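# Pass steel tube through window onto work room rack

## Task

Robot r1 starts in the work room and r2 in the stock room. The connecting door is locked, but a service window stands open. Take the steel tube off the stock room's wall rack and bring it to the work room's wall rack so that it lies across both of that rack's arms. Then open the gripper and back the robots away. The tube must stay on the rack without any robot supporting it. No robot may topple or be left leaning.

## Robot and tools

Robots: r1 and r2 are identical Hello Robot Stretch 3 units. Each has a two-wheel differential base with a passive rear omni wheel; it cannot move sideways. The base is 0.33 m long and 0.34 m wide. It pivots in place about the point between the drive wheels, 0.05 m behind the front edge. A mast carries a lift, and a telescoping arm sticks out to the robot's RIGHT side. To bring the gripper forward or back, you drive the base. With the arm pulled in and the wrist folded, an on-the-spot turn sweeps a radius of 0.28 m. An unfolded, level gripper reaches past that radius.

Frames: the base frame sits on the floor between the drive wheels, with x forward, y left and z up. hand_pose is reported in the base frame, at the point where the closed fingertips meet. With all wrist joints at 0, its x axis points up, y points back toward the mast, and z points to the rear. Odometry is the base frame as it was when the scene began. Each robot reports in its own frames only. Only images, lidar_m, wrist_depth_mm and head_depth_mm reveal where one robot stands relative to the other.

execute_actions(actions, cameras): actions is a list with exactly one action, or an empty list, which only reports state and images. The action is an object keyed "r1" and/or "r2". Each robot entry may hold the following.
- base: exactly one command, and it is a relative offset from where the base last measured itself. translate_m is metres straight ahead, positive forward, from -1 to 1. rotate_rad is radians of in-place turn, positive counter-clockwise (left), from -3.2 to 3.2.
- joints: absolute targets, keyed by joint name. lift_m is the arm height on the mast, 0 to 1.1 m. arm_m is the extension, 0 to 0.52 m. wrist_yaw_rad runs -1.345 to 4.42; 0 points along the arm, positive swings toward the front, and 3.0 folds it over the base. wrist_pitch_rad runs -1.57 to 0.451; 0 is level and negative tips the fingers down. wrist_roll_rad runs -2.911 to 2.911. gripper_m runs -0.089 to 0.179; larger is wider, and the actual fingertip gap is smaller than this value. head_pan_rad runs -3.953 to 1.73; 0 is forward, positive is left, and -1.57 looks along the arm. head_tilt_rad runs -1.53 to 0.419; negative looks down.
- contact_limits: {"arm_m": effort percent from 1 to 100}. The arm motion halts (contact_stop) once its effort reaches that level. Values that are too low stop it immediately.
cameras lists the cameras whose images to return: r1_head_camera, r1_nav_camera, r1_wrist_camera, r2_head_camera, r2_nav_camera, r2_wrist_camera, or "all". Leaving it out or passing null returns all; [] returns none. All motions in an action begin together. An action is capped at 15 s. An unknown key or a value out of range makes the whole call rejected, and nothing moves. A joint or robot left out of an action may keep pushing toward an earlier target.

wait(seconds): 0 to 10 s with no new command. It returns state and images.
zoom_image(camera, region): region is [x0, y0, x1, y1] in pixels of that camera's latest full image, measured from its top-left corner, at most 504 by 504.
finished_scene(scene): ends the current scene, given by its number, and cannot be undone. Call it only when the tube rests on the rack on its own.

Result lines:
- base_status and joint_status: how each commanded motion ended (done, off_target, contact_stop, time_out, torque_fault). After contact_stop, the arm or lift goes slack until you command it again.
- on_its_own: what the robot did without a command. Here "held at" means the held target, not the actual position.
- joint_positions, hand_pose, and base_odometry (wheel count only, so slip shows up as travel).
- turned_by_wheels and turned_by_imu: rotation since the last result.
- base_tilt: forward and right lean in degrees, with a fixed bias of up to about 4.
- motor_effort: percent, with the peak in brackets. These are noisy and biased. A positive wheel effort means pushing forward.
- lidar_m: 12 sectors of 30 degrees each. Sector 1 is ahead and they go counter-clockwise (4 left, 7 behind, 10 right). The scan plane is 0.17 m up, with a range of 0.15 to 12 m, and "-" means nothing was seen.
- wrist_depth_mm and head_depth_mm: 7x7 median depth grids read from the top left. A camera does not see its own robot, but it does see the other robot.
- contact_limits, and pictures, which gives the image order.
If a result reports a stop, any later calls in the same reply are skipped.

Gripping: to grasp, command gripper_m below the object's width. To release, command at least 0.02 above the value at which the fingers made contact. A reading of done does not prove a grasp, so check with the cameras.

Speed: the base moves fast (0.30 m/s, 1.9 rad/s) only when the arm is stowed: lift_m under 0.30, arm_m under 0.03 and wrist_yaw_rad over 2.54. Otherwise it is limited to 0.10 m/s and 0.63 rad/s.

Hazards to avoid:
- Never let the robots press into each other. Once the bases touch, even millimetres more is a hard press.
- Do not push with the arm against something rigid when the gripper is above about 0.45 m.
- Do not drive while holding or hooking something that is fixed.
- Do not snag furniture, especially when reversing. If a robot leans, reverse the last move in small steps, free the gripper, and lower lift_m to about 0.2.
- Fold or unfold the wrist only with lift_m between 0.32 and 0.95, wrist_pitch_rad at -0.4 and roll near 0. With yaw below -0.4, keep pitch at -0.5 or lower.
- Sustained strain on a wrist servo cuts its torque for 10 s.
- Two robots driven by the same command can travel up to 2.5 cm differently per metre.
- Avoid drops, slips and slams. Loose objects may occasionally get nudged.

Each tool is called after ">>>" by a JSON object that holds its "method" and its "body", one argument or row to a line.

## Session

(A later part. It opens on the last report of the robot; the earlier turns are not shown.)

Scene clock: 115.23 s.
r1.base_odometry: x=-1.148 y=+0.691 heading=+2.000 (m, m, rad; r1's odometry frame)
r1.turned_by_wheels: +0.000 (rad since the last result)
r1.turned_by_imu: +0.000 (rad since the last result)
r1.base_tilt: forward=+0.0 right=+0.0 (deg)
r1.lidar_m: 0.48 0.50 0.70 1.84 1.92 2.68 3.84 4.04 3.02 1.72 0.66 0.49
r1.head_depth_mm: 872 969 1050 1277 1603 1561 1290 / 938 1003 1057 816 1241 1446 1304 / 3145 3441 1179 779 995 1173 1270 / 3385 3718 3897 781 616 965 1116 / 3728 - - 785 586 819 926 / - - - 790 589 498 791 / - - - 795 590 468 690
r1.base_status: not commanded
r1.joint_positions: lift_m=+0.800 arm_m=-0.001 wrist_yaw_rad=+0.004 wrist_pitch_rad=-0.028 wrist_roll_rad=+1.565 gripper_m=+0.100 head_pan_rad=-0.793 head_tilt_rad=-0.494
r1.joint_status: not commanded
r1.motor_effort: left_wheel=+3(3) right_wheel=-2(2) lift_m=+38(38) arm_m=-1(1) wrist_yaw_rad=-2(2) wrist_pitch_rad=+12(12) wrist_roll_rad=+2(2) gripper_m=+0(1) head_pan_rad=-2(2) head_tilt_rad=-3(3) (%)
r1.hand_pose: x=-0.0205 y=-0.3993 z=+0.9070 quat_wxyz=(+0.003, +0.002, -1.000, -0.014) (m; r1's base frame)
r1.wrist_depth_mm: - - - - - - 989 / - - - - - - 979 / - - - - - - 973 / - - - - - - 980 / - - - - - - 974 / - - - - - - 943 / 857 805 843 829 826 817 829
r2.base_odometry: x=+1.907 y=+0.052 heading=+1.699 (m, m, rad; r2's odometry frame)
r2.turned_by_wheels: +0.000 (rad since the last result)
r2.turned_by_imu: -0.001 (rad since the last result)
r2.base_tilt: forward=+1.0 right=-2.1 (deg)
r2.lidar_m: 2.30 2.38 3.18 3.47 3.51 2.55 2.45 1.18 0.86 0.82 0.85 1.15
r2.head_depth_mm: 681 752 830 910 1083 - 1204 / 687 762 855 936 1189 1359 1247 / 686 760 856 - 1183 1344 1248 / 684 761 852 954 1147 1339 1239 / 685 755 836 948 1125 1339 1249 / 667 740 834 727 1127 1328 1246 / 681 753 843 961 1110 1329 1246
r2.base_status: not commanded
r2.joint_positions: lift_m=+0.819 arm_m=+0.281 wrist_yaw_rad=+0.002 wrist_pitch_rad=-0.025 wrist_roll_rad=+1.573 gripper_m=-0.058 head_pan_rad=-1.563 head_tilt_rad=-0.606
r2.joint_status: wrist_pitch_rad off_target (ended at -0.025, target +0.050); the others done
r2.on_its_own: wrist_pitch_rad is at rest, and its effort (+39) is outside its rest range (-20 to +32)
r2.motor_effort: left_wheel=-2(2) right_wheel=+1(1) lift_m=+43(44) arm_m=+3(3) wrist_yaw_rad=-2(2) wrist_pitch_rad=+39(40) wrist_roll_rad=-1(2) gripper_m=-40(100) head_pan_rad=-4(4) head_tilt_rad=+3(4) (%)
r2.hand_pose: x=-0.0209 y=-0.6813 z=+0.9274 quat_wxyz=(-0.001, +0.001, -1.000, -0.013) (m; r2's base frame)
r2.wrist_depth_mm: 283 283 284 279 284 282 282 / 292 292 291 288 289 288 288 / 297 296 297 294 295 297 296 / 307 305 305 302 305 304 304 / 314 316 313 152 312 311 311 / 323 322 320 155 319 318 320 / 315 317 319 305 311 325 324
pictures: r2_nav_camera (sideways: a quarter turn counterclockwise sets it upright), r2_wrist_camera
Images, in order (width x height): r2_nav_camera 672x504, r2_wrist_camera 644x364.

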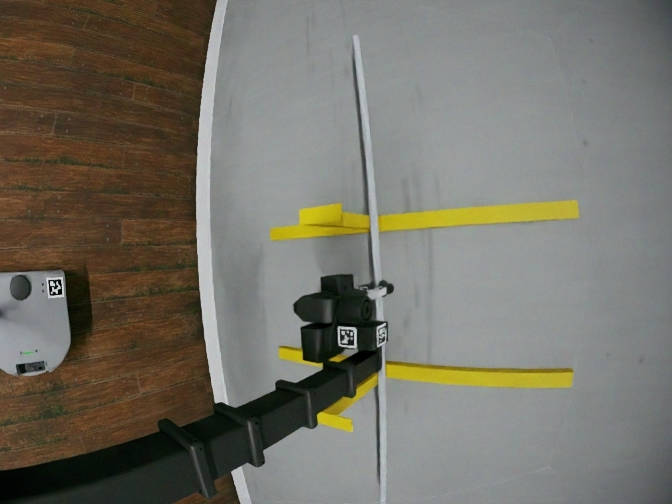

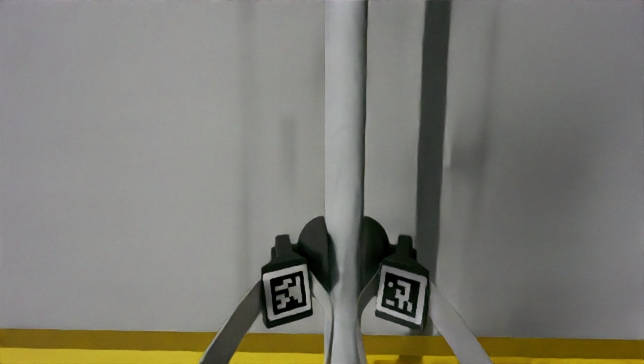

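>>> {"method": "execute_actions", "body": {
  "actions": [
    {"r2":{"joints":{"lift_m":0.92}}}
  ],
  "cameras": []
}}

>>> {"method": "execute_actions", "body": {
  "actions": [
    {"r2":{"joints":{"arm_m":0.0,"lift_m":1.05,"wrist_pitch_rad":-0.5}}}
  ],
  "cameras": ["r2_nav_camera","r2_wrist_camera"]
}}

Scene clock: 120.07 s.
r1.base_odometry: x=-1.148 y=+0.691 heading=+2.000 (m, m, rad; r1's odometry frame)
r1.turned_by_wheels: +0.000 (rad since the last result)
r1.turned_by_imu: +0.001 (rad since the last result)
r1.base_tilt: forward=-0.1 right=-0.1 (deg)
r1.lidar_m: 0.48 0.50 0.70 1.84 1.92 2.68 3.84 4.01 3.01 1.72 0.66 0.49
r1.head_depth_mm: 876 969 1049 1276 1603 1557 1298 / 940 1011 1056 814 1239 1441 1298 / 3127 3464 1178 779 991 1176 1264 / 3448 3732 3930 782 615 966 1117 / 3811 - - 786 586 818 926 / - - - 788 589 499 792 / - - - 793 590 470 690
r1.base_status: not commanded
r1.joint_positions: lift_m=+0.800 arm_m=-0.001 wrist_yaw_rad=+0.004 wrist_pitch_rad=-0.028 wrist_roll_rad=+1.565 gripper_m=+0.100 head_pan_rad=-0.793 head_tilt_rad=-0.494
r1.joint_status: not commanded
r1.motor_effort: left_wheel=+3(3) right_wheel=-2(2) lift_m=+38(38) arm_m=-1(1) wrist_yaw_rad=-2(2) wrist_pitch_rad=+12(12) wrist_roll_rad=+2(2) gripper_m=+0(1) head_pan_rad=-2(2) head_tilt_rad=-4(5) (%)
r1.hand_pose: x=-0.0205 y=-0.3993 z=+0.9070 quat_wxyz=(+0.003, +0.002, -1.000, -0.014) (m; r1's base frame)
r1.wrist_depth_mm: - - - - - - 945 / - - - - - - 954 / - - - - - - 974 / - - - - - - 969 / - - - - - - 994 / - - - - - - 964 / 833 791 826 802 802 819 816
r2.base_odometry: x=+1.907 y=+0.052 heading=+1.699 (m, m, rad; r2's odometry frame)
r2.turned_by_wheels: +0.000 (rad since the last result)
r2.turned_by_imu: -0.001 (rad since the last result)
r2.base_tilt: forward=+0.9 right=-2.2 (deg)
r2.lidar_m: 2.30 2.38 3.20 3.46 3.52 2.56 2.45 1.18 0.86 0.82 0.85 1.15
r2.head_depth_mm: 684 753 798 - 1165 1353 1250 / 687 764 - 1015 1129 1340 1246 / 685 762 - 1020 1128 1351 1248 / 687 761 827 998 1132 1342 1243 / 684 760 835 953 1117 1331 1246 / 667 741 831 796 1125 1326 1247 / 682 755 847 963 1117 1328 1252
r2.base_status: not commanded
r2.joint_positions: lift_m=+0.919 arm_m=+0.281 wrist_yaw_rad=+0.002 wrist_pitch_rad=-0.025 wrist_roll_rad=+1.573 gripper_m=-0.034 head_pan_rad=-1.563 head_tilt_rad=-0.606
r2.joint_status: all done
r2.on_its_own: gripper_m is held at -0.036, not at your -0.060, by its stall guard, which is still easing; wrist_pitch_rad is at rest, and its effort (+39) is outside its rest range (-20 to +32)
r2.motor_effort: left_wheel=-3(2) right_wheel=+1(1) lift_m=+42(43) arm_m=+3(2) wrist_yaw_rad=-2(2) wrist_pitch_rad=+39(39) wrist_roll_rad=-1(1) gripper_m=-29(32) head_pan_rad=-4(4) head_tilt_rad=+3(4) (%)
r2.hand_pose: x=-0.0209 y=-0.6813 z=+1.0274 quat_wxyz=(-0.001, +0.001, -1.000, -0.013) (m; r2's base frame)
r2.wrist_depth_mm: 284 282 284 280 283 282 281 / 292 292 291 287 288 288 288 / 298 297 296 296 298 298 295 / 307 306 305 303 304 303 303 / 316 313 312 153 312 310 310 / 323 319 321 155 319 319 318 / 319 317 319 307 308 324 324
pictures: none
No camera images: the call's "cameras" was empty. Leave "cameras" out to get every camera's image.

Scene clock: 123.37 s.
r1.base_odometry: x=-1.148 y=+0.691 heading=+2.000 (m, m, rad; r1's odometry frame)
r1.turned_by_wheels: +0.000 (rad since the last result)
r1.turned_by_imu: +0.000 (rad since the last result)
r1.base_tilt: forward=-0.1 right=+0.0 (deg)
r1.lidar_m: 0.48 0.50 0.69 1.84 1.93 2.68 3.83 4.02 3.03 1.72 0.66 0.49
r1.head_depth_mm: 877 967 1051 1286 1597 1551 1297 / 940 1007 1057 814 1237 1431 1303 / 3144 3396 1180 779 993 1174 1264 / 3398 3717 3868 783 618 962 1116 / 3758 - - 786 586 818 928 / - - - 789 587 498 791 / - - - 791 590 469 691
r1.base_status: not commanded
r1.joint_positions: lift_m=+0.800 arm_m=-0.001 wrist_yaw_rad=+0.004 wrist_pitch_rad=-0.028 wrist_roll_rad=+1.565 gripper_m=+0.100 head_pan_rad=-0.793 head_tilt_rad=-0.494
r1.joint_status: not commanded
r1.motor_effort: left_wheel=+3(3) right_wheel=-2(3) lift_m=+38(39) arm_m=+0(1) wrist_yaw_rad=-2(2) wrist_pitch_rad=+12(12) wrist_roll_rad=+2(1) gripper_m=+0(1) head_pan_rad=-2(2) head_tilt_rad=-4(5) (%)
r1.hand_pose: x=-0.0205 y=-0.3993 z=+0.9070 quat_wxyz=(+0.003, +0.002, -1.000, -0.014) (m; r1's base frame)
r1.wrist_depth_mm: - - - - - - 946 / - - - - - - 973 / - - - - - - 996 / - - - - - - 992 / - - - - - - 972 / - - - - - - 974 / 862 791 835 808 824 819 824
r2.base_odometry: x=+1.907 y=+0.052 heading=+1.699 (m, m, rad; r2's odometry frame)
r2.turned_by_wheels: +0.000 (rad since the last result)
r2.turned_by_imu: -0.001 (rad since the last result)
r2.base_tilt: forward=+0.9 right=-2.2 (deg)
r2.lidar_m: 2.30 2.37 3.18 3.45 3.52 2.54 2.45 1.19 0.86 0.82 0.85 1.15
r2.head_depth_mm: 683 753 - - - - 1216 / 686 759 - - - - - / 688 761 - - - - 1196 / 685 761 850 948 - 1358 1246 / 683 756 835 950 1084 1340 1249 / 668 740 832 762 1123 1332 1237 / 681 755 847 947 1120 1335 1239
r2.base_status: not commanded
r2.joint_positions: lift_m=+1.049 arm_m=+0.001 wrist_yaw_rad=+0.002 wrist_pitch_rad=-0.557 wrist_roll_rad=+1.573 gripper_m=-0.028 head_pan_rad=-1.563 head_tilt_rad=-0.606
r2.joint_status: wrist_pitch_rad off_target (ended at -0.557, target -0.500); the others done
r2.on_its_own: gripper_m is held at -0.029, not at your -0.060, by its stall guard, which is not easing now
r2.motor_effort: left_wheel=-2(2) right_wheel=+1(1) lift_m=+42(44) arm_m=-3(3) wrist_yaw_rad=-2(2) wrist_pitch_rad=+30(38) wrist_roll_rad=-1(1) gripper_m=-25(29) head_pan_rad=-4(4) head_tilt_rad=+3(3) (%)
r2.hand_pose: x=-0.0211 y=-0.3508 z=+1.0319 quat_wxyz=(+0.000, +0.000, -0.961, -0.275) (m; r2's base frame)
r2.wrist_depth_mm: 457 501 558 524 748 895 874 / 462 504 581 627 773 948 891 / 474 520 581 636 807 - 906 / 477 531 605 656 792 - 898 / 489 538 598 153 853 - 928 / 483 545 623 155 930 - 912 / 507 564 653 703 896 - 928
pictures: r2_nav_camera (sideways: a quarter turn counterclockwise sets it upright), r2_wrist_camera
Images, in order (width x height): r2_nav_camera 672x504, r2_wrist_camera 644x364.

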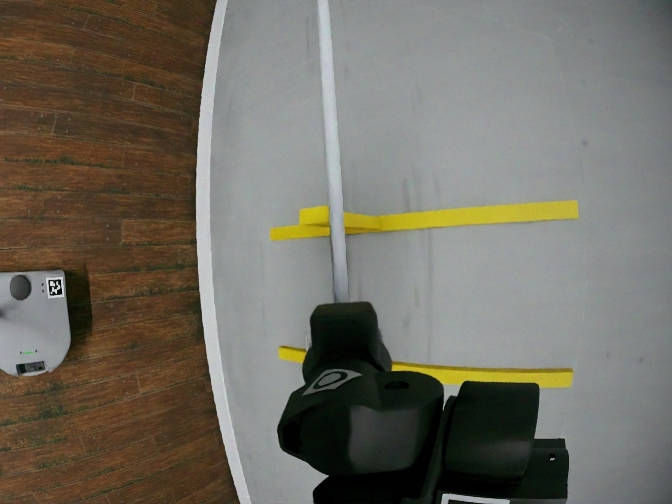

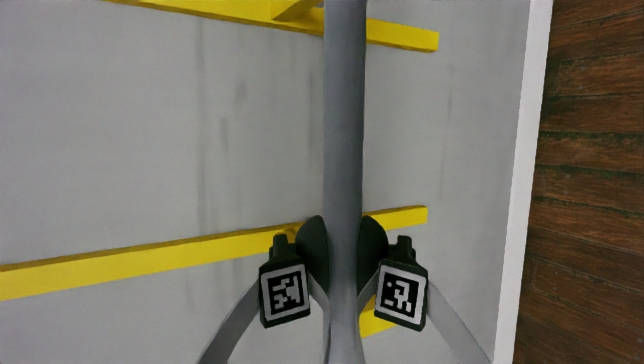

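>>> {"method": "execute_actions", "body": {
  "actions": [
    {"r2":{"base":{"rotate_rad":0.7}}}
  ],
  "cameras": ["r2_nav_camera"]
}}

>>> {"method": "execute_actions", "body": {
  "actions": [
    {"r2":{"base":{"translate_m":0.2}}}
  ],
  "cameras": ["r2_wrist_camera"]
}}

Scene clock: 130.90 s.
r1.base_odometry: x=-1.148 y=+0.691 heading=+2.000 (m, m, rad; r1's odometry frame)
r1.turned_by_wheels: +0.000 (rad since the last result)
r1.turned_by_imu: +0.001 (rad since the last result)
r1.base_tilt: forward=+0.0 right=+0.0 (deg)
r1.lidar_m: 0.48 0.50 0.69 1.84 1.92 2.68 3.84 4.01 3.02 1.71 0.67 0.49
r1.head_depth_mm: 875 969 1049 1278 1601 1558 1294 / 935 1005 1057 817 1232 1440 1304 / 3141 3462 1180 781 992 1170 1268 / 3411 3742 3892 785 614 965 1120 / 3726 - - 787 587 819 925 / - - - 787 589 498 789 / - - - 793 591 470 692
r1.base_status: not commanded
r1.joint_positions: lift_m=+0.800 arm_m=-0.001 wrist_yaw_rad=+0.004 wrist_pitch_rad=-0.028 wrist_roll_rad=+1.565 gripper_m=+0.100 head_pan_rad=-0.793 head_tilt_rad=-0.494
r1.joint_status: not commanded
r1.motor_effort: left_wheel=+3(3) right_wheel=-2(2) lift_m=+38(39) arm_m=-1(1) wrist_yaw_rad=-2(2) wrist_pitch_rad=+12(12) wrist_roll_rad=+2(2) gripper_m=+1(1) head_pan_rad=-2(2) head_tilt_rad=-3(4) (%)
r1.hand_pose: x=-0.0205 y=-0.3993 z=+0.9070 quat_wxyz=(+0.003, +0.002, -1.000, -0.014) (m; r1's base frame)
r1.wrist_depth_mm: - - - - - - 956 / - - - - - - 967 / - - - - - - 965 / - - - - - - 964 / - - - - - - 998 / - - - - - - 946 / 849 783 818 808 837 810 812
r2.base_odometry: x=+1.907 y=+0.052 heading=+2.399 (m, m, rad; r2's odometry frame)
r2.turned_by_wheels: +0.700 (rad since the last result)
r2.turned_by_imu: +0.708 (rad since the last result)
r2.base_tilt: forward=+1.0 right=-2.2 (deg)
r2.lidar_m: 2.52 3.49 3.46 3.03 2.46 2.02 1.02 0.83 0.82 0.90 1.41 2.30
r2.head_depth_mm: 733 789 - - - - 1215 / 781 848 - - - - - / 834 916 - - - - 1197 / 899 993 1119 1245 - 1437 1248 / 973 1088 1232 1393 1669 1470 1251 / 1058 1193 1383 1571 1716 1460 1242 / 1166 1336 1554 1831 1722 1470 1246
r2.base_status: done
r2.joint_positions: lift_m=+1.049 arm_m=+0.001 wrist_yaw_rad=+0.000 wrist_pitch_rad=-0.557 wrist_roll_rad=+1.572 gripper_m=-0.028 head_pan_rad=-1.563 head_tilt_rad=-0.606
r2.joint_status: not commanded
r2.on_its_own: gripper_m is held at -0.029, not at your -0.060, by its stall guard, which is not easing now
r2.motor_effort: left_wheel=-2(8) right_wheel=+1(4) lift_m=+43(42) arm_m=-3(2) wrist_yaw_rad=+0(2) wrist_pitch_rad=+30(30) wrist_roll_rad=-1(1) gripper_m=-26(26) head_pan_rad=-5(4) head_tilt_rad=+4(3) (%)
r2.hand_pose: x=-0.0214 y=-0.3508 z=+1.0319 quat_wxyz=(+0.000, +0.000, -0.961, -0.275) (m; r2's base frame)
r2.wrist_depth_mm: 497 545 601 613 739 843 880 / 551 594 680 705 860 - 886 / 619 677 765 790 - - 893 / 696 781 900 945 - - 911 / 796 908 - 153 - - 918 / 922 - - 155 - - 925 / - - - - - - 914
pictures: r2_nav_camera (sideways: a quarter turn counterclockwise sets it upright)
Images, in order (width x height): r2_nav_camera 672x504.

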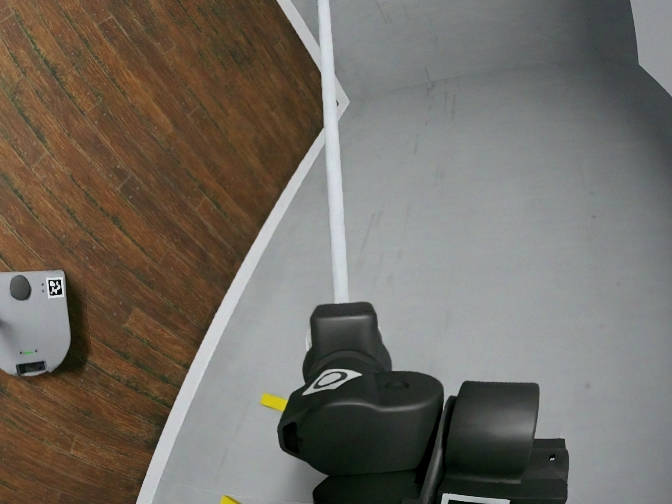

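Scene clock: 134.57 s.
r1.base_odometry: x=-1.148 y=+0.691 heading=+2.000 (m, m, rad; r1's odometry frame)
r1.turned_by_wheels: +0.000 (rad since the last result)
r1.turned_by_imu: +0.000 (rad since the last result)
r1.base_tilt: forward=+0.0 right=+0.1 (deg)
r1.lidar_m: 0.48 0.50 0.70 1.84 1.92 2.69 3.83 4.01 3.02 1.72 0.66 0.49
r1.head_depth_mm: 871 964 1052 1284 1605 1567 1289 / 935 1011 1060 817 1236 1452 1306 / 3195 3402 1180 780 999 1172 1270 / 3443 3764 3909 784 615 967 1118 / 3691 - - 787 586 819 926 / - - - 792 587 498 792 / - - - 796 590 469 689
r1.base_status: not commanded
r1.joint_positions: lift_m=+0.800 arm_m=-0.001 wrist_yaw_rad=+0.004 wrist_pitch_rad=-0.028 wrist_roll_rad=+1.565 gripper_m=+0.100 head_pan_rad=-0.793 head_tilt_rad=-0.494
r1.joint_status: not commanded
r1.motor_effort: left_wheel=+3(3) right_wheel=-2(2) lift_m=+39(38) arm_m=-1(1) wrist_yaw_rad=-3(2) wrist_pitch_rad=+12(12) wrist_roll_rad=+2(2) gripper_m=+2(0) head_pan_rad=-2(2) head_tilt_rad=-5(5) (%)
r1.hand_pose: x=-0.0205 y=-0.3993 z=+0.9070 quat_wxyz=(+0.003, +0.002, -1.000, -0.014) (m; r1's base frame)
r1.wrist_depth_mm: - - - - - - 935 / - - - - - - 958 / - - - - - - 984 / - - - - - - 984 / - - - - - - 983 / - - - - - - 966 / 859 794 822 825 811 834 822
r2.base_odometry: x=+1.759 y=+0.187 heading=+2.399 (m, m, rad; r2's odometry frame)
r2.turned_by_wheels: +0.000 (rad since the last result)
r2.turned_by_imu: -0.002 (rad since the last result)
r2.base_tilt: forward=+0.9 right=-2.2 (deg)
r2.lidar_m: 2.35 3.37 3.33 3.21 2.62 2.33 1.17 0.95 0.95 1.04 1.62 2.14
r2.head_depth_mm: 844 916 - - - - 1225 / 901 982 - - - - - / 966 1062 - - - - 1193 / 1041 1156 1300 1448 - 1434 1245 / 1122 1259 1430 1621 1698 1462 1236 / 1223 1390 1581 1837 1727 1478 1245 / 1352 1545 1790 2075 1715 1466 1235
r2.base_status: done
r2.joint_positions: lift_m=+1.049 arm_m=+0.001 wrist_yaw_rad=+0.000 wrist_pitch_rad=-0.557 wrist_roll_rad=+1.572 gripper_m=-0.028 head_pan_rad=-1.563 head_tilt_rad=-0.606
r2.joint_status: not commanded
r2.on_its_own: gripper_m is held at -0.029, not at your -0.060, by its stall guard, which is not easing now
r2.motor_effort: left_wheel=-3(4) right_wheel=+1(5) lift_m=+42(42) arm_m=-2(3) wrist_yaw_rad=+0(0) wrist_pitch_rad=+30(30) wrist_roll_rad=-1(1) gripper_m=-26(26) head_pan_rad=-4(4) head_tilt_rad=+3(3) (%)
r2.hand_pose: x=-0.0214 y=-0.3508 z=+1.0319 quat_wxyz=(+0.000, +0.000, -0.961, -0.275) (m; r2's base frame)
r2.wrist_depth_mm: 595 654 707 741 889 - 861 / 666 719 810 826 - - 906 / 739 820 922 956 - - 882 / 843 935 - - - - 915 / 957 - - 153 - - 912 / - - - 155 - - 920 / - - - - - - 931
pictures: r2_wrist_camera
Images, in order (width x height): r2_wrist_camera 644x364.

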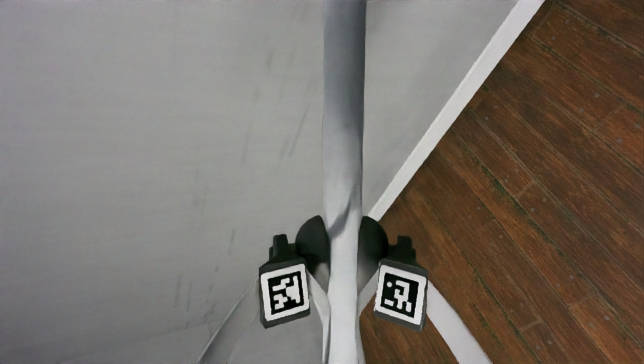

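>>> {"method": "execute_actions", "body": {
  "actions": [
    {"r1":{"base":{"rotate_rad":-0.025}},"r2":{"base":{"rotate_rad":1.16},"joints":{"head_pan_rad":-0.3,"head_tilt_rad":-0.3}}}
  ],
  "cameras": []
}}

>>> {"method": "execute_actions", "body": {
  "actions": [
    {"r1":{"base":{"translate_m":0.22},"joints":{"lift_m":0.83,"head_pan_rad":-1.3,"head_tilt_rad":-0.6}},"r2":{"base":{"translate_m":1.0}}}
  ],
  "cameras": []
}}

>>> {"method": "execute_actions", "body": {
  "actions": [
    {"r2":{"base":{"translate_m":1.0}}}
  ],
  "cameras": []
}}

>>> {"method": "execute_actions", "body": {
  "actions": [
    {"r2":{"base":{"translate_m":0.4}}}
  ],
  "cameras": []
}}

>>> {"method": "execute_actions", "body": {
  "actions": [
    {"r2":{"base":{"rotate_rad":-0.275}}}
  ]
}}

Scene clock: 143.83 s.
r1.base_odometry: x=-1.148 y=+0.691 heading=+1.975 (m, m, rad; r1's odometry frame)
r1.turned_by_wheels: -0.025 (rad since the last result)
r1.turned_by_imu: -0.023 (rad since the last result)
r1.base_tilt: forward=+0.0 right=+0.0 (deg)
r1.lidar_m: 0.48 0.50 0.68 1.84 1.91 2.61 3.84 3.99 3.05 1.88 0.68 0.50
r1.head_depth_mm: 891 1015 1123 1391 1719 1561 1295 / 918 992 1046 856 1307 1478 1298 / 3079 3354 1180 778 1048 1222 1279 / 3301 3656 3781 781 629 994 1147 / 3589 - - 787 587 839 944 / - - - 790 588 512 802 / - - - 794 591 470 696
r1.base_status: done
r1.joint_positions: lift_m=+0.800 arm_m=-0.001 wrist_yaw_rad=+0.003 wrist_pitch_rad=-0.028 wrist_roll_rad=+1.565 gripper_m=+0.100 head_pan_rad=-0.793 head_tilt_rad=-0.494
r1.joint_status: not commanded
r1.motor_effort: left_wheel=+4(9) right_wheel=-2(6) lift_m=+39(38) arm_m=-1(1) wrist_yaw_rad=-1(2) wrist_pitch_rad=+12(12) wrist_roll_rad=+2(2) gripper_m=+1(1) head_pan_rad=-3(2) head_tilt_rad=-3(4) (%)
r1.hand_pose: x=-0.0206 y=-0.3993 z=+0.9070 quat_wxyz=(+0.003, +0.001, -1.000, -0.014) (m; r1's base frame)
r1.wrist_depth_mm: - - - - - - 956 / - - - - - - - / - - - - - - 975 / - - - - - - 987 / - - - - - - 992 / - - - - - - 982 / 896 841 883 888 860 865 850
r2.base_odometry: x=+1.759 y=+0.187 heading=-2.724 (m, m, rad; r2's odometry frame)
r2.turned_by_wheels: +1.160 (rad since the last result)
r2.turned_by_imu: +1.173 (rad since the last result)
r2.base_tilt: forward=+1.0 right=-2.2 (deg)
r2.lidar_m: 3.36 2.99 2.60 1.88 1.10 0.95 0.95 1.10 1.92 2.15 2.49 3.34
r2.head_depth_mm: 3086 3243 3471 3585 2512 1961 1526 / 3037 3216 3422 3624 2528 1948 1529 / 3057 3235 3387 3586 2673 1949 1536 / 2957 - 3441 3561 2673 1962 1530 / 2910 - 3456 3603 2639 1939 1540 / 2913 - 3443 3546 2683 1951 1519 / 2904 3128 3334 3528 2655 1942 1523
r2.base_status: done
r2.joint_positions: lift_m=+1.049 arm_m=+0.001 wrist_yaw_rad=+0.001 wrist_pitch_rad=-0.557 wrist_roll_rad=+1.572 gripper_m=-0.028 head_pan_rad=-0.307 head_tilt_rad=-0.310
r2.joint_status: all done
r2.on_its_own: gripper_m is held at -0.029, not at your -0.060, by its stall guard, which is not easing now
r2.motor_effort: left_wheel=-2(8) right_wheel=+1(4) lift_m=+42(42) arm_m=-3(3) wrist_yaw_rad=-1(3) wrist_pitch_rad=+30(30) wrist_roll_rad=-1(1) gripper_m=-25(25) head_pan_rad=+5(58) head_tilt_rad=+6(32) (%)
r2.hand_pose: x=-0.0212 y=-0.3508 z=+1.0319 quat_wxyz=(+0.000, +0.000, -0.961, -0.275) (m; r2's base frame)
r2.wrist_depth_mm: - - - - - - 877 / - - - - - - 900 / - - - - - - 869 / - - - - - - 909 / - - - 153 - - 904 / - - - 155 - - 932 / - - - - - - 918
pictures: none
No camera images: the call's "cameras" was empty. Leave "cameras" out to get every camera's image.

Scene clock: 155.50 s.
r1.base_odometry: x=-1.235 y=+0.893 heading=+1.975 (m, m, rad; r1's odometry frame)
r1.turned_by_wheels: +0.000 (rad since the last result)
r1.turned_by_imu: +0.001 (rad since the last result)
r1.base_tilt: forward=-0.1 right=+0.0 (deg)
r1.lidar_m: 0.26 0.27 0.37 0.93 1.91 2.61 4.07 4.19 3.04 1.01 0.37 0.27
r1.head_depth_mm: 2428 2688 2902 2229 1770 1451 1283 / 2478 2763 2943 2253 1747 1488 - / 1974 2325 2673 2197 1773 1457 1238 / 1054 1165 914 717 1604 1429 1236 / 836 927 914 667 522 464 1120 / 891 2966 919 667 523 430 373 / 2752 3097 923 670 524 431 365
r1.base_status: done
r1.joint_positions: lift_m=+0.830 arm_m=-0.001 wrist_yaw_rad=+0.003 wrist_pitch_rad=-0.027 wrist_roll_rad=+1.566 gripper_m=+0.100 head_pan_rad=-1.293 head_tilt_rad=-0.593
r1.joint_status: all done
r1.motor_effort: left_wheel=+3(9) right_wheel=-2(3) lift_m=+39(41) arm_m=-1(1) wrist_yaw_rad=-1(2) wrist_pitch_rad=+12(12) wrist_roll_rad=+2(2) gripper_m=+1(1) head_pan_rad=-2(23) head_tilt_rad=-6(18) (%)
r1.hand_pose: x=-0.0206 y=-0.3994 z=+0.9373 quat_wxyz=(+0.003, +0.001, -1.000, -0.014) (m; r1's base frame)
r1.wrist_depth_mm: - - - - - - - / - - - - - - - / - - - - - - - / - - - - - - - / - - - 988 - - 950 / 736 747 756 758 703 698 674 / 754 - - 778 514 522 524
r2.base_odometry: x=+0.845 y=-0.218 heading=-2.724 (m, m, rad; r2's odometry frame)
r2.turned_by_wheels: +0.000 (rad since the last result)
r2.turned_by_imu: -0.007 (rad since the last result)
r2.base_tilt: forward=+0.9 right=-2.1 (deg)
r2.lidar_m: 2.40 2.71 2.34 2.35 2.20 1.91 1.90 2.21 2.41 2.41 2.75 2.40
r2.head_depth_mm: 2157 2278 2450 2596 2534 1960 1544 / 2125 2282 2443 2585 2521 1966 1538 / 1977 - 2832 2566 2671 1947 1540 / 1943 - - 2539 2664 1932 1529 / 1936 - - 2535 2647 1922 1542 / 1925 - 2415 2498 2613 1949 1528 / 2094 2218 2351 2525 2608 1957 1528
r2.base_status: done
r2.joint_positions: lift_m=+1.049 arm_m=+0.001 wrist_yaw_rad=+0.000 wrist_pitch_rad=-0.557 wrist_roll_rad=+1.572 gripper_m=-0.028 head_pan_rad=-0.307 head_tilt_rad=-0.310
r2.joint_status: not commanded
r2.on_its_own: gripper_m is held at -0.029, not at your -0.060, by its stall guard, which is not easing now
r2.motor_effort: left_wheel=-3(4) right_wheel=+1(4) lift_m=+43(42) arm_m=-3(4) wrist_yaw_rad=-1(2) wrist_pitch_rad=+30(30) wrist_roll_rad=-1(1) gripper_m=-25(26) head_pan_rad=+5(5) head_tilt_rad=+6(6) (%)
r2.hand_pose: x=-0.0214 y=-0.3508 z=+1.0319 quat_wxyz=(+0.000, +0.000, -0.961, -0.275) (m; r2's base frame)
r2.wrist_depth_mm: - - - - - - 885 / - - - - - - 911 / - - - - - - 922 / - - - - - - 890 / - - - 153 - - 913 / - - - 155 - - 934 / - - - - - - 912
pictures: none
No camera images: the call's "cameras" was empty. Leave "cameras" out to get every camera's image.

Scene clock: 167.17 s.
r1.base_odometry: x=-1.235 y=+0.893 heading=+1.975 (m, m, rad; r1's odometry frame)
r1.turned_by_wheels: +0.000 (rad since the last result)
r1.turned_by_imu: +0.001 (rad since the last result)
r1.base_tilt: forward=+0.0 right=+0.0 (deg)
r1.lidar_m: 0.26 0.27 0.37 0.93 1.91 2.62 4.05 4.18 3.05 1.01 0.37 0.27
r1.head_depth_mm: 2451 2695 2943 2238 1766 1444 1283 / 2500 2784 2931 2261 1743 1497 - / 1975 2328 2692 2172 1779 1463 1235 / 1057 1159 912 719 1600 1420 1239 / 834 929 914 665 522 464 1113 / 891 2980 922 667 523 430 372 / 2771 3082 922 670 524 430 365
r1.base_status: not commanded
r1.joint_positions: lift_m=+0.830 arm_m=-0.001 wrist_yaw_rad=+0.003 wrist_pitch_rad=-0.027 wrist_roll_rad=+1.566 gripper_m=+0.100 head_pan_rad=-1.293 head_tilt_rad=-0.593
r1.joint_status: not commanded
r1.motor_effort: left_wheel=+3(3) right_wheel=-2(3) lift_m=+38(38) arm_m=-1(1) wrist_yaw_rad=-3(2) wrist_pitch_rad=+12(12) wrist_roll_rad=+2(2) gripper_m=+1(1) head_pan_rad=-2(3) head_tilt_rad=-4(4) (%)
r1.hand_pose: x=-0.0206 y=-0.3994 z=+0.9373 quat_wxyz=(+0.003, +0.001, -1.000, -0.014) (m; r1's base frame)
r1.wrist_depth_mm: - - - - - - - / - - - - - - - / - - - - - - - / - - - - - - - / - - - 962 - - 932 / 733 739 752 749 712 689 704 / 760 - - 756 521 526 520
r2.base_odometry: x=-0.069 y=-0.623 heading=-2.724 (m, m, rad; r2's odometry frame)
r2.turned_by_wheels: +0.000 (rad since the last result)
r2.turned_by_imu: -0.007 (rad since the last result)
r2.base_tilt: forward=+0.9 right=-2.2 (deg)
r2.lidar_m: 1.44 1.66 2.09 2.09 2.41 2.87 2.87 3.10 2.64 2.65 1.67 1.44
r2.head_depth_mm: - - - 1548 1622 1744 1543 / - - - 1525 1622 1757 1531 / - - - 1514 1628 1732 1526 / - - - 1515 1597 1725 1539 / - - - 1498 1594 1708 1542 / 1238 1303 1382 1460 1571 1698 1534 / 1223 1302 1382 1461 1557 1694 1533
r2.base_status: done
r2.joint_positions: lift_m=+1.049 arm_m=+0.001 wrist_yaw_rad=+0.000 wrist_pitch_rad=-0.557 wrist_roll_rad=+1.572 gripper_m=-0.028 head_pan_rad=-0.307 head_tilt_rad=-0.310
r2.joint_status: not commanded
r2.on_its_own: gripper_m is held at -0.029, not at your -0.060, by its stall guard, which is not easing now
r2.motor_effort: left_wheel=-2(3) right_wheel=+1(4) lift_m=+42(42) arm_m=-2(3) wrist_yaw_rad=-1(1) wrist_pitch_rad=+30(30) wrist_roll_rad=-1(1) gripper_m=-26(26) head_pan_rad=+5(5) head_tilt_rad=+6(6) (%)
r2.hand_pose: x=-0.0214 y=-0.3508 z=+1.0319 quat_wxyz=(+0.000, +0.000, -0.961, -0.275) (m; r2's base frame)
r2.wrist_depth_mm: - - - - - - 891 / - - - - - - 891 / - - - - - - 911 / - - - - - - 904 / - - - 153 - - 911 / - - - 155 - - 924 / - - - - - - 929
pictures: none
No camera images: the call's "cameras" was empty. Leave "cameras" out to get every camera's image.

Scene clock: 172.83 s.
r1.base_odometry: x=-1.235 y=+0.893 heading=+1.975 (m, m, rad; r1's odometry frame)
r1.turned_by_wheels: +0.000 (rad since the last result)
r1.turned_by_imu: +0.001 (rad since the last result)
r1.base_tilt: forward=+0.0 right=+0.0 (deg)
r1.lidar_m: 0.26 0.27 0.37 0.93 1.91 2.62 4.05 4.16 3.03 1.01 0.37 0.27
r1.head_depth_mm: 2429 2696 2941 2240 1754 1450 1287 / 2493 2738 2965 2261 1739 1500 - / 1953 2348 2676 2187 1777 1459 1245 / 1059 1158 915 720 1598 1427 1241 / 835 931 915 666 523 466 1115 / 889 2964 922 667 524 430 373 / 2786 3101 921 668 524 431 365
r1.base_status: not commanded
r1.joint_positions: lift_m=+0.830 arm_m=-0.001 wrist_yaw_rad=+0.003 wrist_pitch_rad=-0.027 wrist_roll_rad=+1.566 gripper_m=+0.100 head_pan_rad=-1.293 head_tilt_rad=-0.593
r1.joint_status: not commanded
r1.motor_effort: left_wheel=+3(3) right_wheel=-2(2) lift_m=+38(37) arm_m=-1(1) wrist_yaw_rad=-2(1) wrist_pitch_rad=+12(12) wrist_roll_rad=+2(2) gripper_m=+1(1) head_pan_rad=-2(2) head_tilt_rad=-5(4) (%)
r1.hand_pose: x=-0.0206 y=-0.3994 z=+0.9373 quat_wxyz=(+0.003, +0.001, -1.000, -0.014) (m; r1's base frame)
r1.wrist_depth_mm: - - - - - - - / - - - - - - - / - - - - - - - / - - - - - - - / - - - 990 - - 954 / 755 740 757 739 713 698 697 / 750 - - 774 517 514 519
r2.base_odometry: x=-0.435 y=-0.785 heading=-2.724 (m, m, rad; r2's odometry frame)
r2.turned_by_wheels: +0.000 (rad since the last result)
r2.turned_by_imu: -0.003 (rad since the last result)
r2.base_tilt: forward=+1.0 right=-2.0 (deg)
r2.lidar_m: 1.05 1.22 1.98 1.98 2.30 3.24 3.23 3.20 2.76 2.09 1.23 1.05
r2.head_depth_mm: - - - 1238 1172 1270 1375 / - - - 1240 1177 1262 1367 / - - - 1243 1158 1243 1354 / - - - 1233 1146 1233 1332 / 909 960 1018 1086 1145 1227 1330 / 885 942 1002 1061 1137 1215 1314 / 883 935 992 1053 1131 1207 1317
r2.base_status: done
r2.joint_positions: lift_m=+1.049 arm_m=+0.001 wrist_yaw_rad=+0.000 wrist_pitch_rad=-0.557 wrist_roll_rad=+1.572 gripper_m=-0.028 head_pan_rad=-0.307 head_tilt_rad=-0.310
r2.joint_status: not commanded
r2.on_its_own: gripper_m is held at -0.029, not at your -0.060, by its stall guard, which is not easing now
r2.motor_effort: left_wheel=-1(5) right_wheel=+0(3) lift_m=+42(42) arm_m=-3(3) wrist_yaw_rad=-1(1) wrist_pitch_rad=+30(30) wrist_roll_rad=-1(1) gripper_m=-26(26) head_pan_rad=+5(5) head_tilt_rad=+5(5) (%)
r2.hand_pose: x=-0.0214 y=-0.3508 z=+1.0319 quat_wxyz=(+0.000, +0.000, -0.961, -0.275) (m; r2's base frame)
r2.wrist_depth_mm: - - - - - - 886 / - - - - - - 882 / - - - - - - 899 / - - - - - - 907 / - - - 153 - - 888 / - - - 155 - - 918 / - - - - - - 910
pictures: none
No camera images: the call's "cameras" was empty. Leave "cameras" out to get every camera's image.

Scene clock: 174.20 s.
r1.base_odometry: x=-1.235 y=+0.893 heading=+1.975 (m, m, rad; r1's odometry frame)
r1.turned_by_wheels: +0.000 (rad since the last result)
r1.turned_by_imu: +0.000 (rad since the last result)
r1.base_tilt: forward=-0.1 right=+0.1 (deg)
r1.lidar_m: 0.26 0.27 0.37 0.93 1.91 2.62 4.05 4.17 3.05 1.01 0.37 0.27
r1.head_depth_mm: 2438 2700 2913 2238 1764 1453 1289 / 2477 2769 2941 2244 1748 1490 - / 1969 2361 2681 2183 1762 1460 1240 / 1062 1162 909 721 1606 1424 1241 / 837 932 914 665 522 465 1114 / 887 2956 918 667 524 429 373 / 2756 3047 924 670 524 432 365
r1.base_status: not commanded
r1.joint_positions: lift_m=+0.830 arm_m=-0.001 wrist_yaw_rad=+0.003 wrist_pitch_rad=-0.027 wrist_roll_rad=+1.566 gripper_m=+0.100 head_pan_rad=-1.293 head_tilt_rad=-0.593
r1.joint_status: not commanded
r1.motor_effort: left_wheel=+3(3) right_wheel=-2(3) lift_m=+38(38) arm_m=-1(1) wrist_yaw_rad=-2(1) wrist_pitch_rad=+12(12) wrist_roll_rad=+2(2) gripper_m=+1(1) head_pan_rad=-2(2) head_tilt_rad=-4(5) (%)
r1.hand_pose: x=-0.0206 y=-0.3994 z=+0.9373 quat_wxyz=(+0.003, +0.001, -1.000, -0.014) (m; r1's base frame)
r1.wrist_depth_mm: - - - - - - - / - - - - - - - / - - - - - - - / - - - - - - - / - - - 987 - - 915 / 752 730 775 766 719 691 701 / 764 - - 778 523 520 527
r2.base_odometry: x=-0.435 y=-0.785 heading=-2.999 (m, m, rad; r2's odometry frame)
r2.turned_by_wheels: -0.275 (rad since the last result)
r2.turned_by_imu: -0.279 (rad since the last result)
r2.base_tilt: forward=+0.9 right=-2.1 (deg)
r2.lidar_m: 1.06 1.09 1.47 1.98 2.05 2.78 3.22 3.37 2.89 2.74 1.52 1.10
r2.head_depth_mm: - 1520 1686 1332 1377 1535 1550 / - - - 1285 1336 1448 1504 / - - - 1231 1278 1381 1457 / - - - 1235 1221 1318 1408 / - - - 1231 1176 1253 1342 / - - - 1241 1122 1198 1295 / - - - 1237 1084 1153 1238
r2.base_status: done
r2.joint_positions: lift_m=+1.049 arm_m=+0.001 wrist_yaw_rad=-0.002 wrist_pitch_rad=-0.557 wrist_roll_rad=+1.573 gripper_m=-0.028 head_pan_rad=-0.307 head_tilt_rad=-0.310
r2.joint_status: not commanded
r2.on_its_own: gripper_m is held at -0.029, not at your -0.060, by its stall guard, which is not easing now
r2.motor_effort: left_wheel=+2(9) right_wheel=-2(4) lift_m=+42(42) arm_m=-3(3) wrist_yaw_rad=+2(2) wrist_pitch_rad=+30(30) wrist_roll_rad=-1(1) gripper_m=-25(26) head_pan_rad=+5(5) head_tilt_rad=+6(5) (%)
r2.hand_pose: x=-0.0218 y=-0.3508 z=+1.0319 quat_wxyz=(-0.001, -0.001, -0.961, -0.275) (m; r2's base frame)
r2.wrist_depth_mm: - - - - - - 887 / - - - - - - 899 / - - - - - - 897 / - - - - - - 899 / - - - 153 - - 909 / - - - 157 - - 913 / - - - - - - 921
pictures: r1_head_camera (sideways: a quarter turn clockwise sets it upright), r1_nav_camera (sideways: a quarter turn counterclockwise sets it upright), r1_wrist_camera, r2_head_camera (sideways: a quarter turn clockwise sets it upright), r2_nav_camera (sideways: a quarter turn counterclockwise sets it upright), r2_wrist_camera
Images, in order (width x height): r1_head_camera 896x504, r1_nav_camera 672x504, r1_wrist_camera 644x364, r2_head_camera 896x504, r2_nav_camera 672x504, r2_wrist_camera 644x364.

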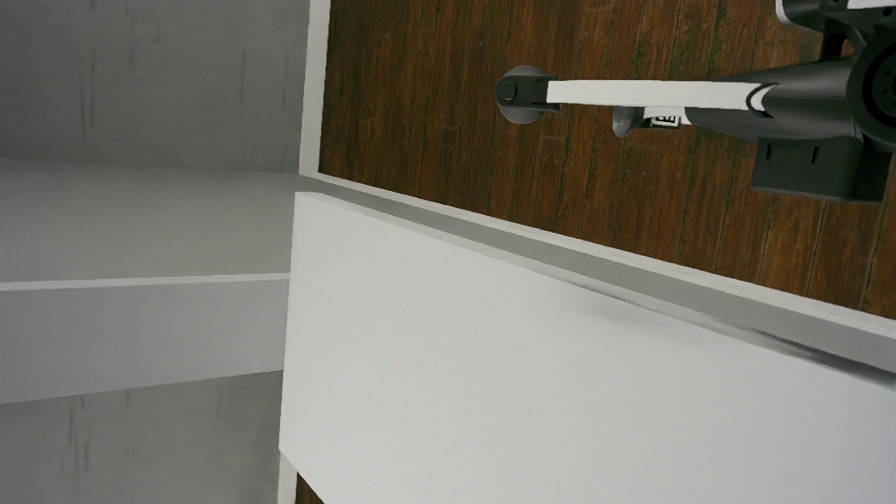

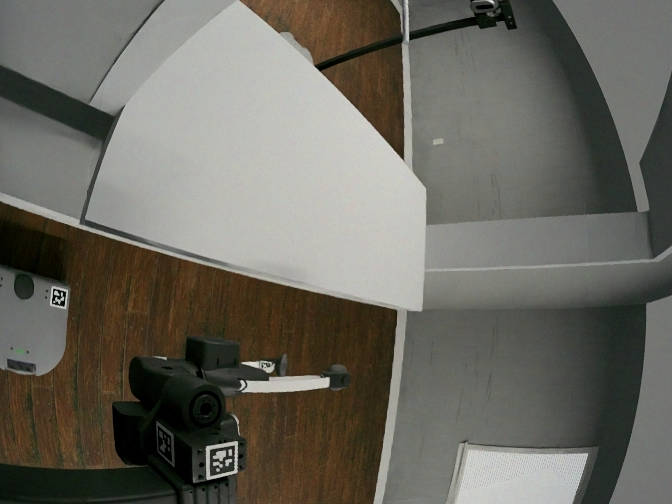

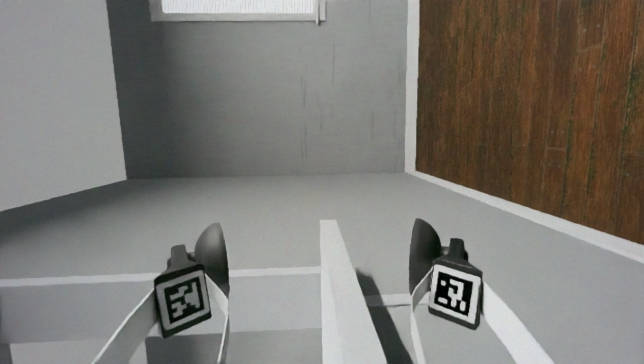

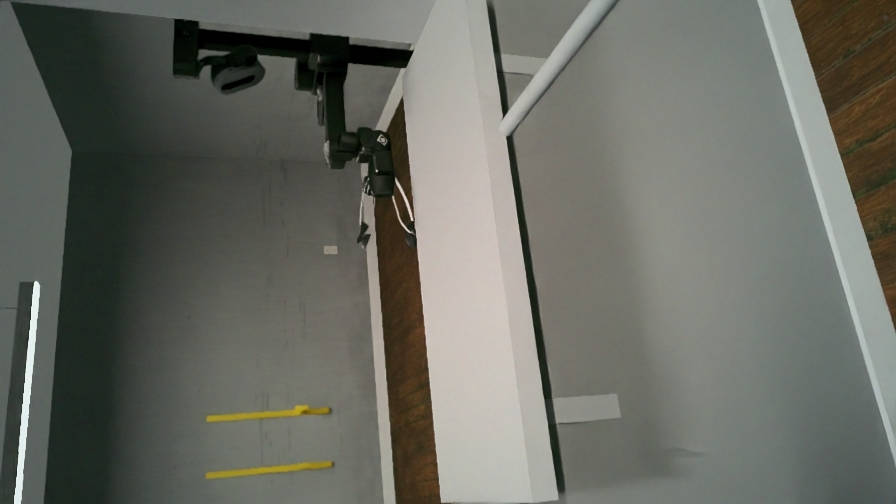

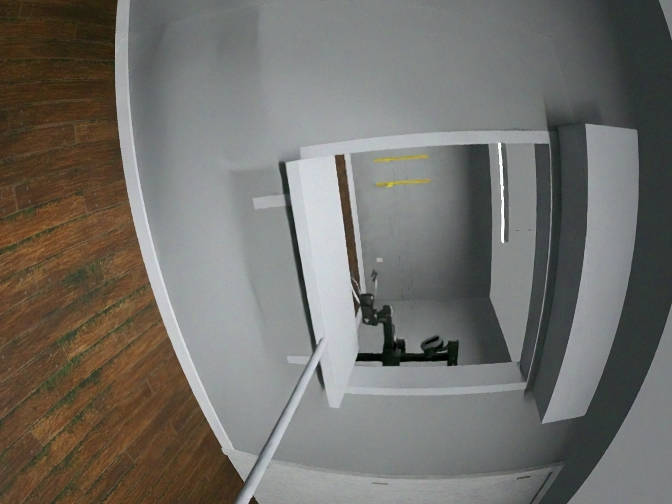

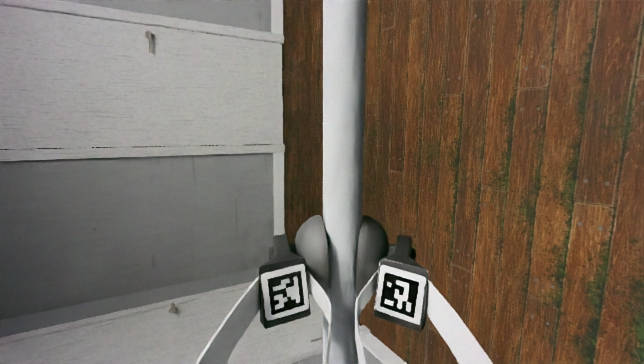

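>>> {"method": "execute_actions", "body": {
  "actions": [
    {"r2":{"base":{"rotate_rad":0.017}},"r1":{"base":{"translate_m":0.04},"joints":{"lift_m":0.84,"head_pan_rad":-1.45}}}
  ],
  "cameras": []
}}

>>> {"method": "execute_actions", "body": {
  "actions": [
    {"r2":{"base":{"translate_m":0.85},"joints":{"lift_m":1.01,"head_pan_rad":-1.0,"head_tilt_rad":-0.7}}}
  ]
}}

Scene clock: 181.67 s.
r1.base_odometry: x=-1.250 y=+0.930 heading=+1.975 (m, m, rad; r1's odometry frame)
r1.turned_by_wheels: +0.000 (rad since the last result)
r1.turned_by_imu: +0.001 (rad since the last result)
r1.base_tilt: forward=+0.0 right=+0.0 (deg)
r1.lidar_m: 0.22 0.23 0.31 0.79 1.91 2.62 4.10 4.19 3.05 0.87 0.31 0.23
r1.head_depth_mm: 2472 2770 2932 2237 1756 1493 - / 2497 2795 2995 2247 1768 1468 - / 2530 2813 2985 2336 1785 - - / 2495 2743 2838 2192 1777 1496 1212 / 1249 1285 917 664 539 470 1189 / 822 899 918 665 524 430 365 / 814 2752 923 668 524 430 365
r1.base_status: done
r1.joint_positions: lift_m=+0.840 arm_m=-0.001 wrist_yaw_rad=+0.003 wrist_pitch_rad=-0.026 wrist_roll_rad=+1.566 gripper_m=+0.100 head_pan_rad=-1.443 head_tilt_rad=-0.593
r1.joint_status: all done
r1.motor_effort: left_wheel=+3(9) right_wheel=-2(4) lift_m=+38(39) arm_m=-1(1) wrist_yaw_rad=-1(2) wrist_pitch_rad=+12(12) wrist_roll_rad=+2(1) gripper_m=+1(1) head_pan_rad=-2(11) head_tilt_rad=-4(4) (%)
r1.hand_pose: x=-0.0206 y=-0.3994 z=+0.9473 quat_wxyz=(+0.003, +0.001, -1.000, -0.014) (m; r1's base frame)
r1.wrist_depth_mm: - - - - - - - / - - - - - - - / - - - - - - - / - - - - - - - / - - 990 888 - 911 908 / 723 736 755 760 589 622 608 / - - - - 352 460 457
r2.base_odometry: x=-0.435 y=-0.785 heading=-2.982 (m, m, rad; r2's odometry frame)
r2.turned_by_wheels: +0.017 (rad since the last result)
r2.turned_by_imu: +0.016 (rad since the last result)
r2.base_tilt: forward=+0.9 right=-2.1 (deg)
r2.lidar_m: 1.05 1.09 1.50 1.98 2.05 2.82 3.23 3.37 2.83 2.74 1.49 1.09
r2.head_depth_mm: - 1536 1686 1320 1369 1506 1545 / - - - 1247 1318 1445 1490 / - - - 1233 1271 1373 1446 / - - - 1249 1208 1302 1407 / - - - 1234 1175 1250 1350 / - - - 1238 1120 1202 1293 / - - - 1147 1083 1158 1233
r2.base_status: done
r2.joint_positions: lift_m=+1.049 arm_m=+0.001 wrist_yaw_rad=-0.001 wrist_pitch_rad=-0.557 wrist_roll_rad=+1.572 gripper_m=-0.028 head_pan_rad=-0.307 head_tilt_rad=-0.310
r2.joint_status: not commanded
r2.on_its_own: gripper_m is held at -0.029, not at your -0.060, by its stall guard, which is not easing now
r2.motor_effort: left_wheel=+0(4) right_wheel=-1(1) lift_m=+43(42) arm_m=-4(3) wrist_yaw_rad=+1(1) wrist_pitch_rad=+30(30) wrist_roll_rad=-1(1) gripper_m=-26(25) head_pan_rad=+5(5) head_tilt_rad=+6(5) (%)
r2.hand_pose: x=-0.0217 y=-0.3508 z=+1.0319 quat_wxyz=(-0.001, -0.001, -0.961, -0.275) (m; r2's base frame)
r2.wrist_depth_mm: - - - - - - 875 / - - - - - - 905 / - - - - - - 889 / - - - - - - 890 / - - - 153 - - 909 / - - - 156 - - 937 / - - - - - - 938
pictures: none
No camera images: the call's "cameras" was empty. Leave "cameras" out to get every camera's image.

Scene clock: 191.57 s.
r1.base_odometry: x=-1.250 y=+0.930 heading=+1.975 (m, m, rad; r1's odometry frame)
r1.turned_by_wheels: +0.000 (rad since the last result)
r1.turned_by_imu: +0.001 (rad since the last result)
r1.base_tilt: forward=+0.0 right=+0.0 (deg)
r1.lidar_m: 0.22 0.23 0.31 0.79 1.91 2.62 4.09 4.15 3.05 0.87 0.31 0.23
r1.head_depth_mm: 2499 2767 2935 2241 1767 1480 - / 2515 2785 2973 2255 1760 1477 - / 2522 2759 2972 2273 1775 - - / 2487 2730 2807 2128 1771 1499 1214 / 1250 1280 915 642 540 470 1183 / 826 903 918 642 524 430 365 / 817 2733 921 669 524 430 365
r1.base_status: not commanded
r1.joint_positions: lift_m=+0.840 arm_m=-0.001 wrist_yaw_rad=+0.003 wrist_pitch_rad=-0.026 wrist_roll_rad=+1.566 gripper_m=+0.100 head_pan_rad=-1.443 head_tilt_rad=-0.593
r1.joint_status: not commanded
r1.motor_effort: left_wheel=+3(4) right_wheel=-3(2) lift_m=+38(38) arm_m=-1(1) wrist_yaw_rad=-2(2) wrist_pitch_rad=+12(12) wrist_roll_rad=+2(2) gripper_m=+0(0) head_pan_rad=-2(2) head_tilt_rad=-5(5) (%)
r1.hand_pose: x=-0.0206 y=-0.3994 z=+0.9473 quat_wxyz=(+0.003, +0.001, -1.000, -0.014) (m; r1's base frame)
r1.wrist_depth_mm: - - - - - - - / - - - - - - - / - - - - - - - / - - - - - - - / - - 981 769 - 932 912 / 746 752 758 479 573 618 604 / - - - 509 355 464 460
r2.base_odometry: x=-1.274 y=-0.920 heading=-2.982 (m, m, rad; r2's odometry frame)
r2.turned_by_wheels: +0.000 (rad since the last result)
r2.turned_by_imu: -0.005 (rad since the last result)
r2.base_tilt: forward=+0.8 right=-2.2 (deg)
r2.lidar_m: 0.21 0.22 0.30 0.82 2.06 2.81 4.08 3.94 2.84 0.83 0.30 0.22
r2.head_depth_mm: 755 834 753 583 1535 1390 1203 / 2550 896 753 581 475 1314 1208 / 2652 2994 750 583 477 402 369 / 1046 3129 749 548 475 402 348 / 1062 890 747 562 475 402 348 / 3314 3568 835 582 475 401 347 / 3548 3630 2593 579 474 400 347
r2.base_status: done
r2.joint_positions: lift_m=+1.010 arm_m=+0.001 wrist_yaw_rad=-0.001 wrist_pitch_rad=-0.558 wrist_roll_rad=+1.573 gripper_m=-0.028 head_pan_rad=-0.993 head_tilt_rad=-0.691
r2.joint_status: all done
r2.on_its_own: gripper_m is held at -0.029, not at your -0.060, by its stall guard, which is not easing now
r2.motor_effort: left_wheel=+1(7) right_wheel=-1(3) lift_m=+24(39) arm_m=-4(4) wrist_yaw_rad=+2(1) wrist_pitch_rad=+30(30) wrist_roll_rad=-1(1) gripper_m=-26(26) head_pan_rad=-5(54) head_tilt_rad=-5(37) (%)
r2.hand_pose: x=-0.0217 y=-0.3507 z=+0.9926 quat_wxyz=(-0.001, -0.001, -0.961, -0.276) (m; r2's base frame)
r2.wrist_depth_mm: - - - - - - 840 / - - - - - - 873 / - - - - - - 862 / - - - - - - 879 / 856 858 650 154 - 915 841 / 591 616 656 156 647 630 630 / 561 631 665 350 249 476 478
pictures: r1_head_camera (sideways: a quarter turn clockwise sets it upright), r1_nav_camera (sideways: a quarter turn counterclockwise sets it upright), r1_wrist_camera, r2_head_camera (sideways: a quarter turn clockwise sets it upright), r2_nav_camera (sideways: a quarter turn counterclockwise sets it upright), r2_wrist_camera
Images, in order (width x height): r1_head_camera 896x504, r1_nav_camera 672x504, r1_wrist_camera 644x364, r2_head_camera 896x504, r2_nav_camera 672x504, r2_wrist_camera 644x364.

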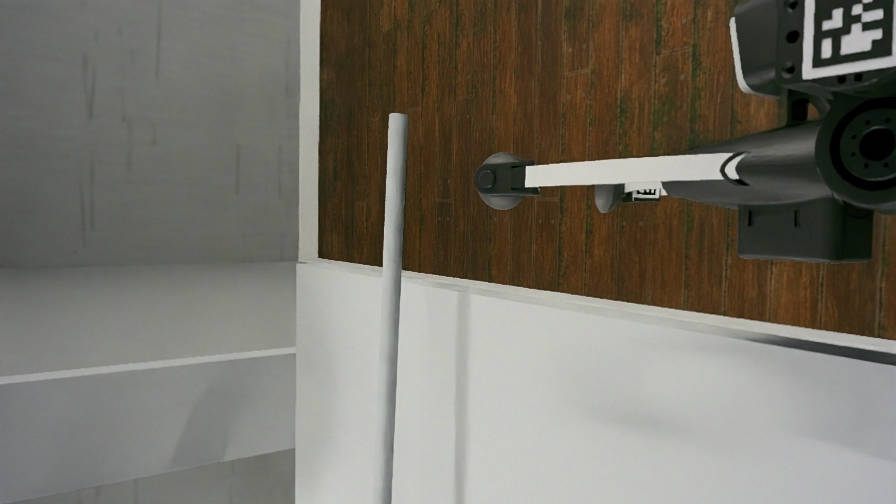

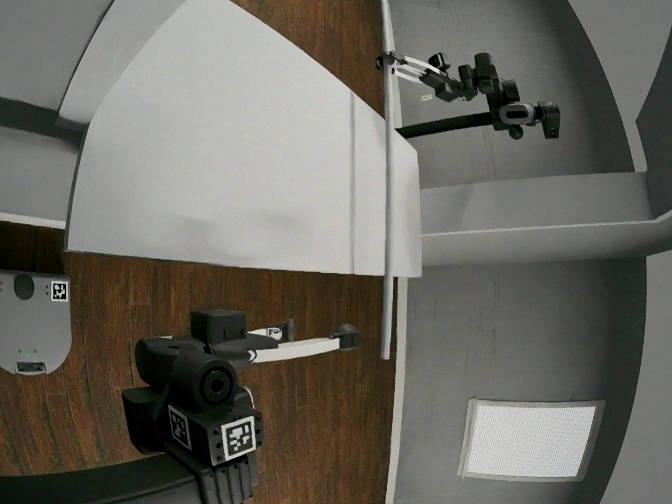

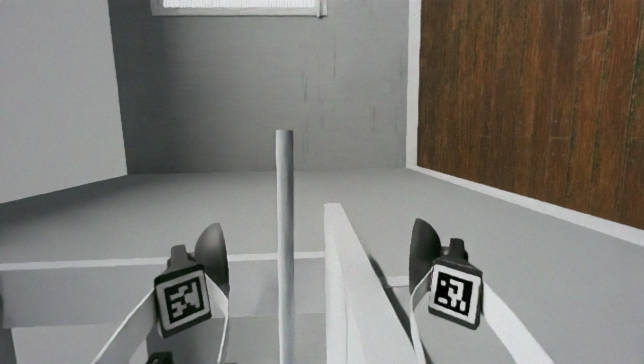

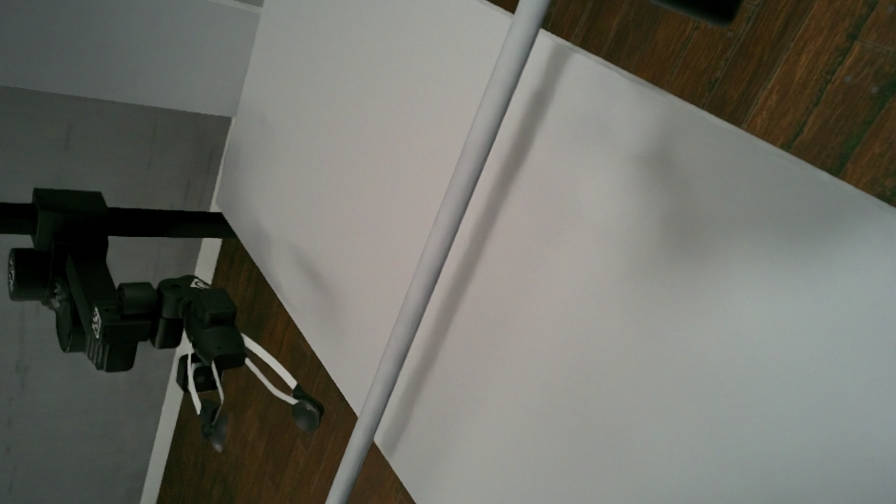

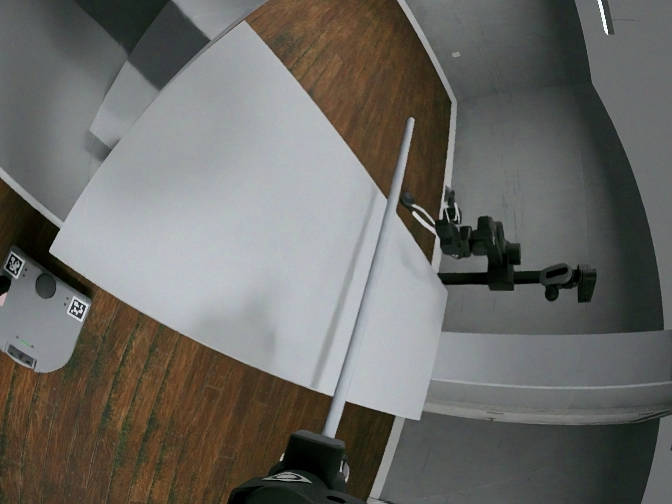

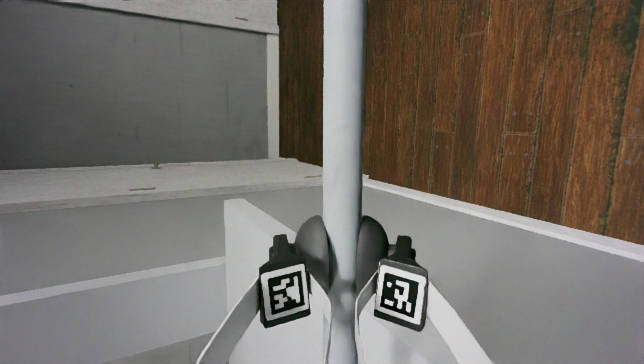

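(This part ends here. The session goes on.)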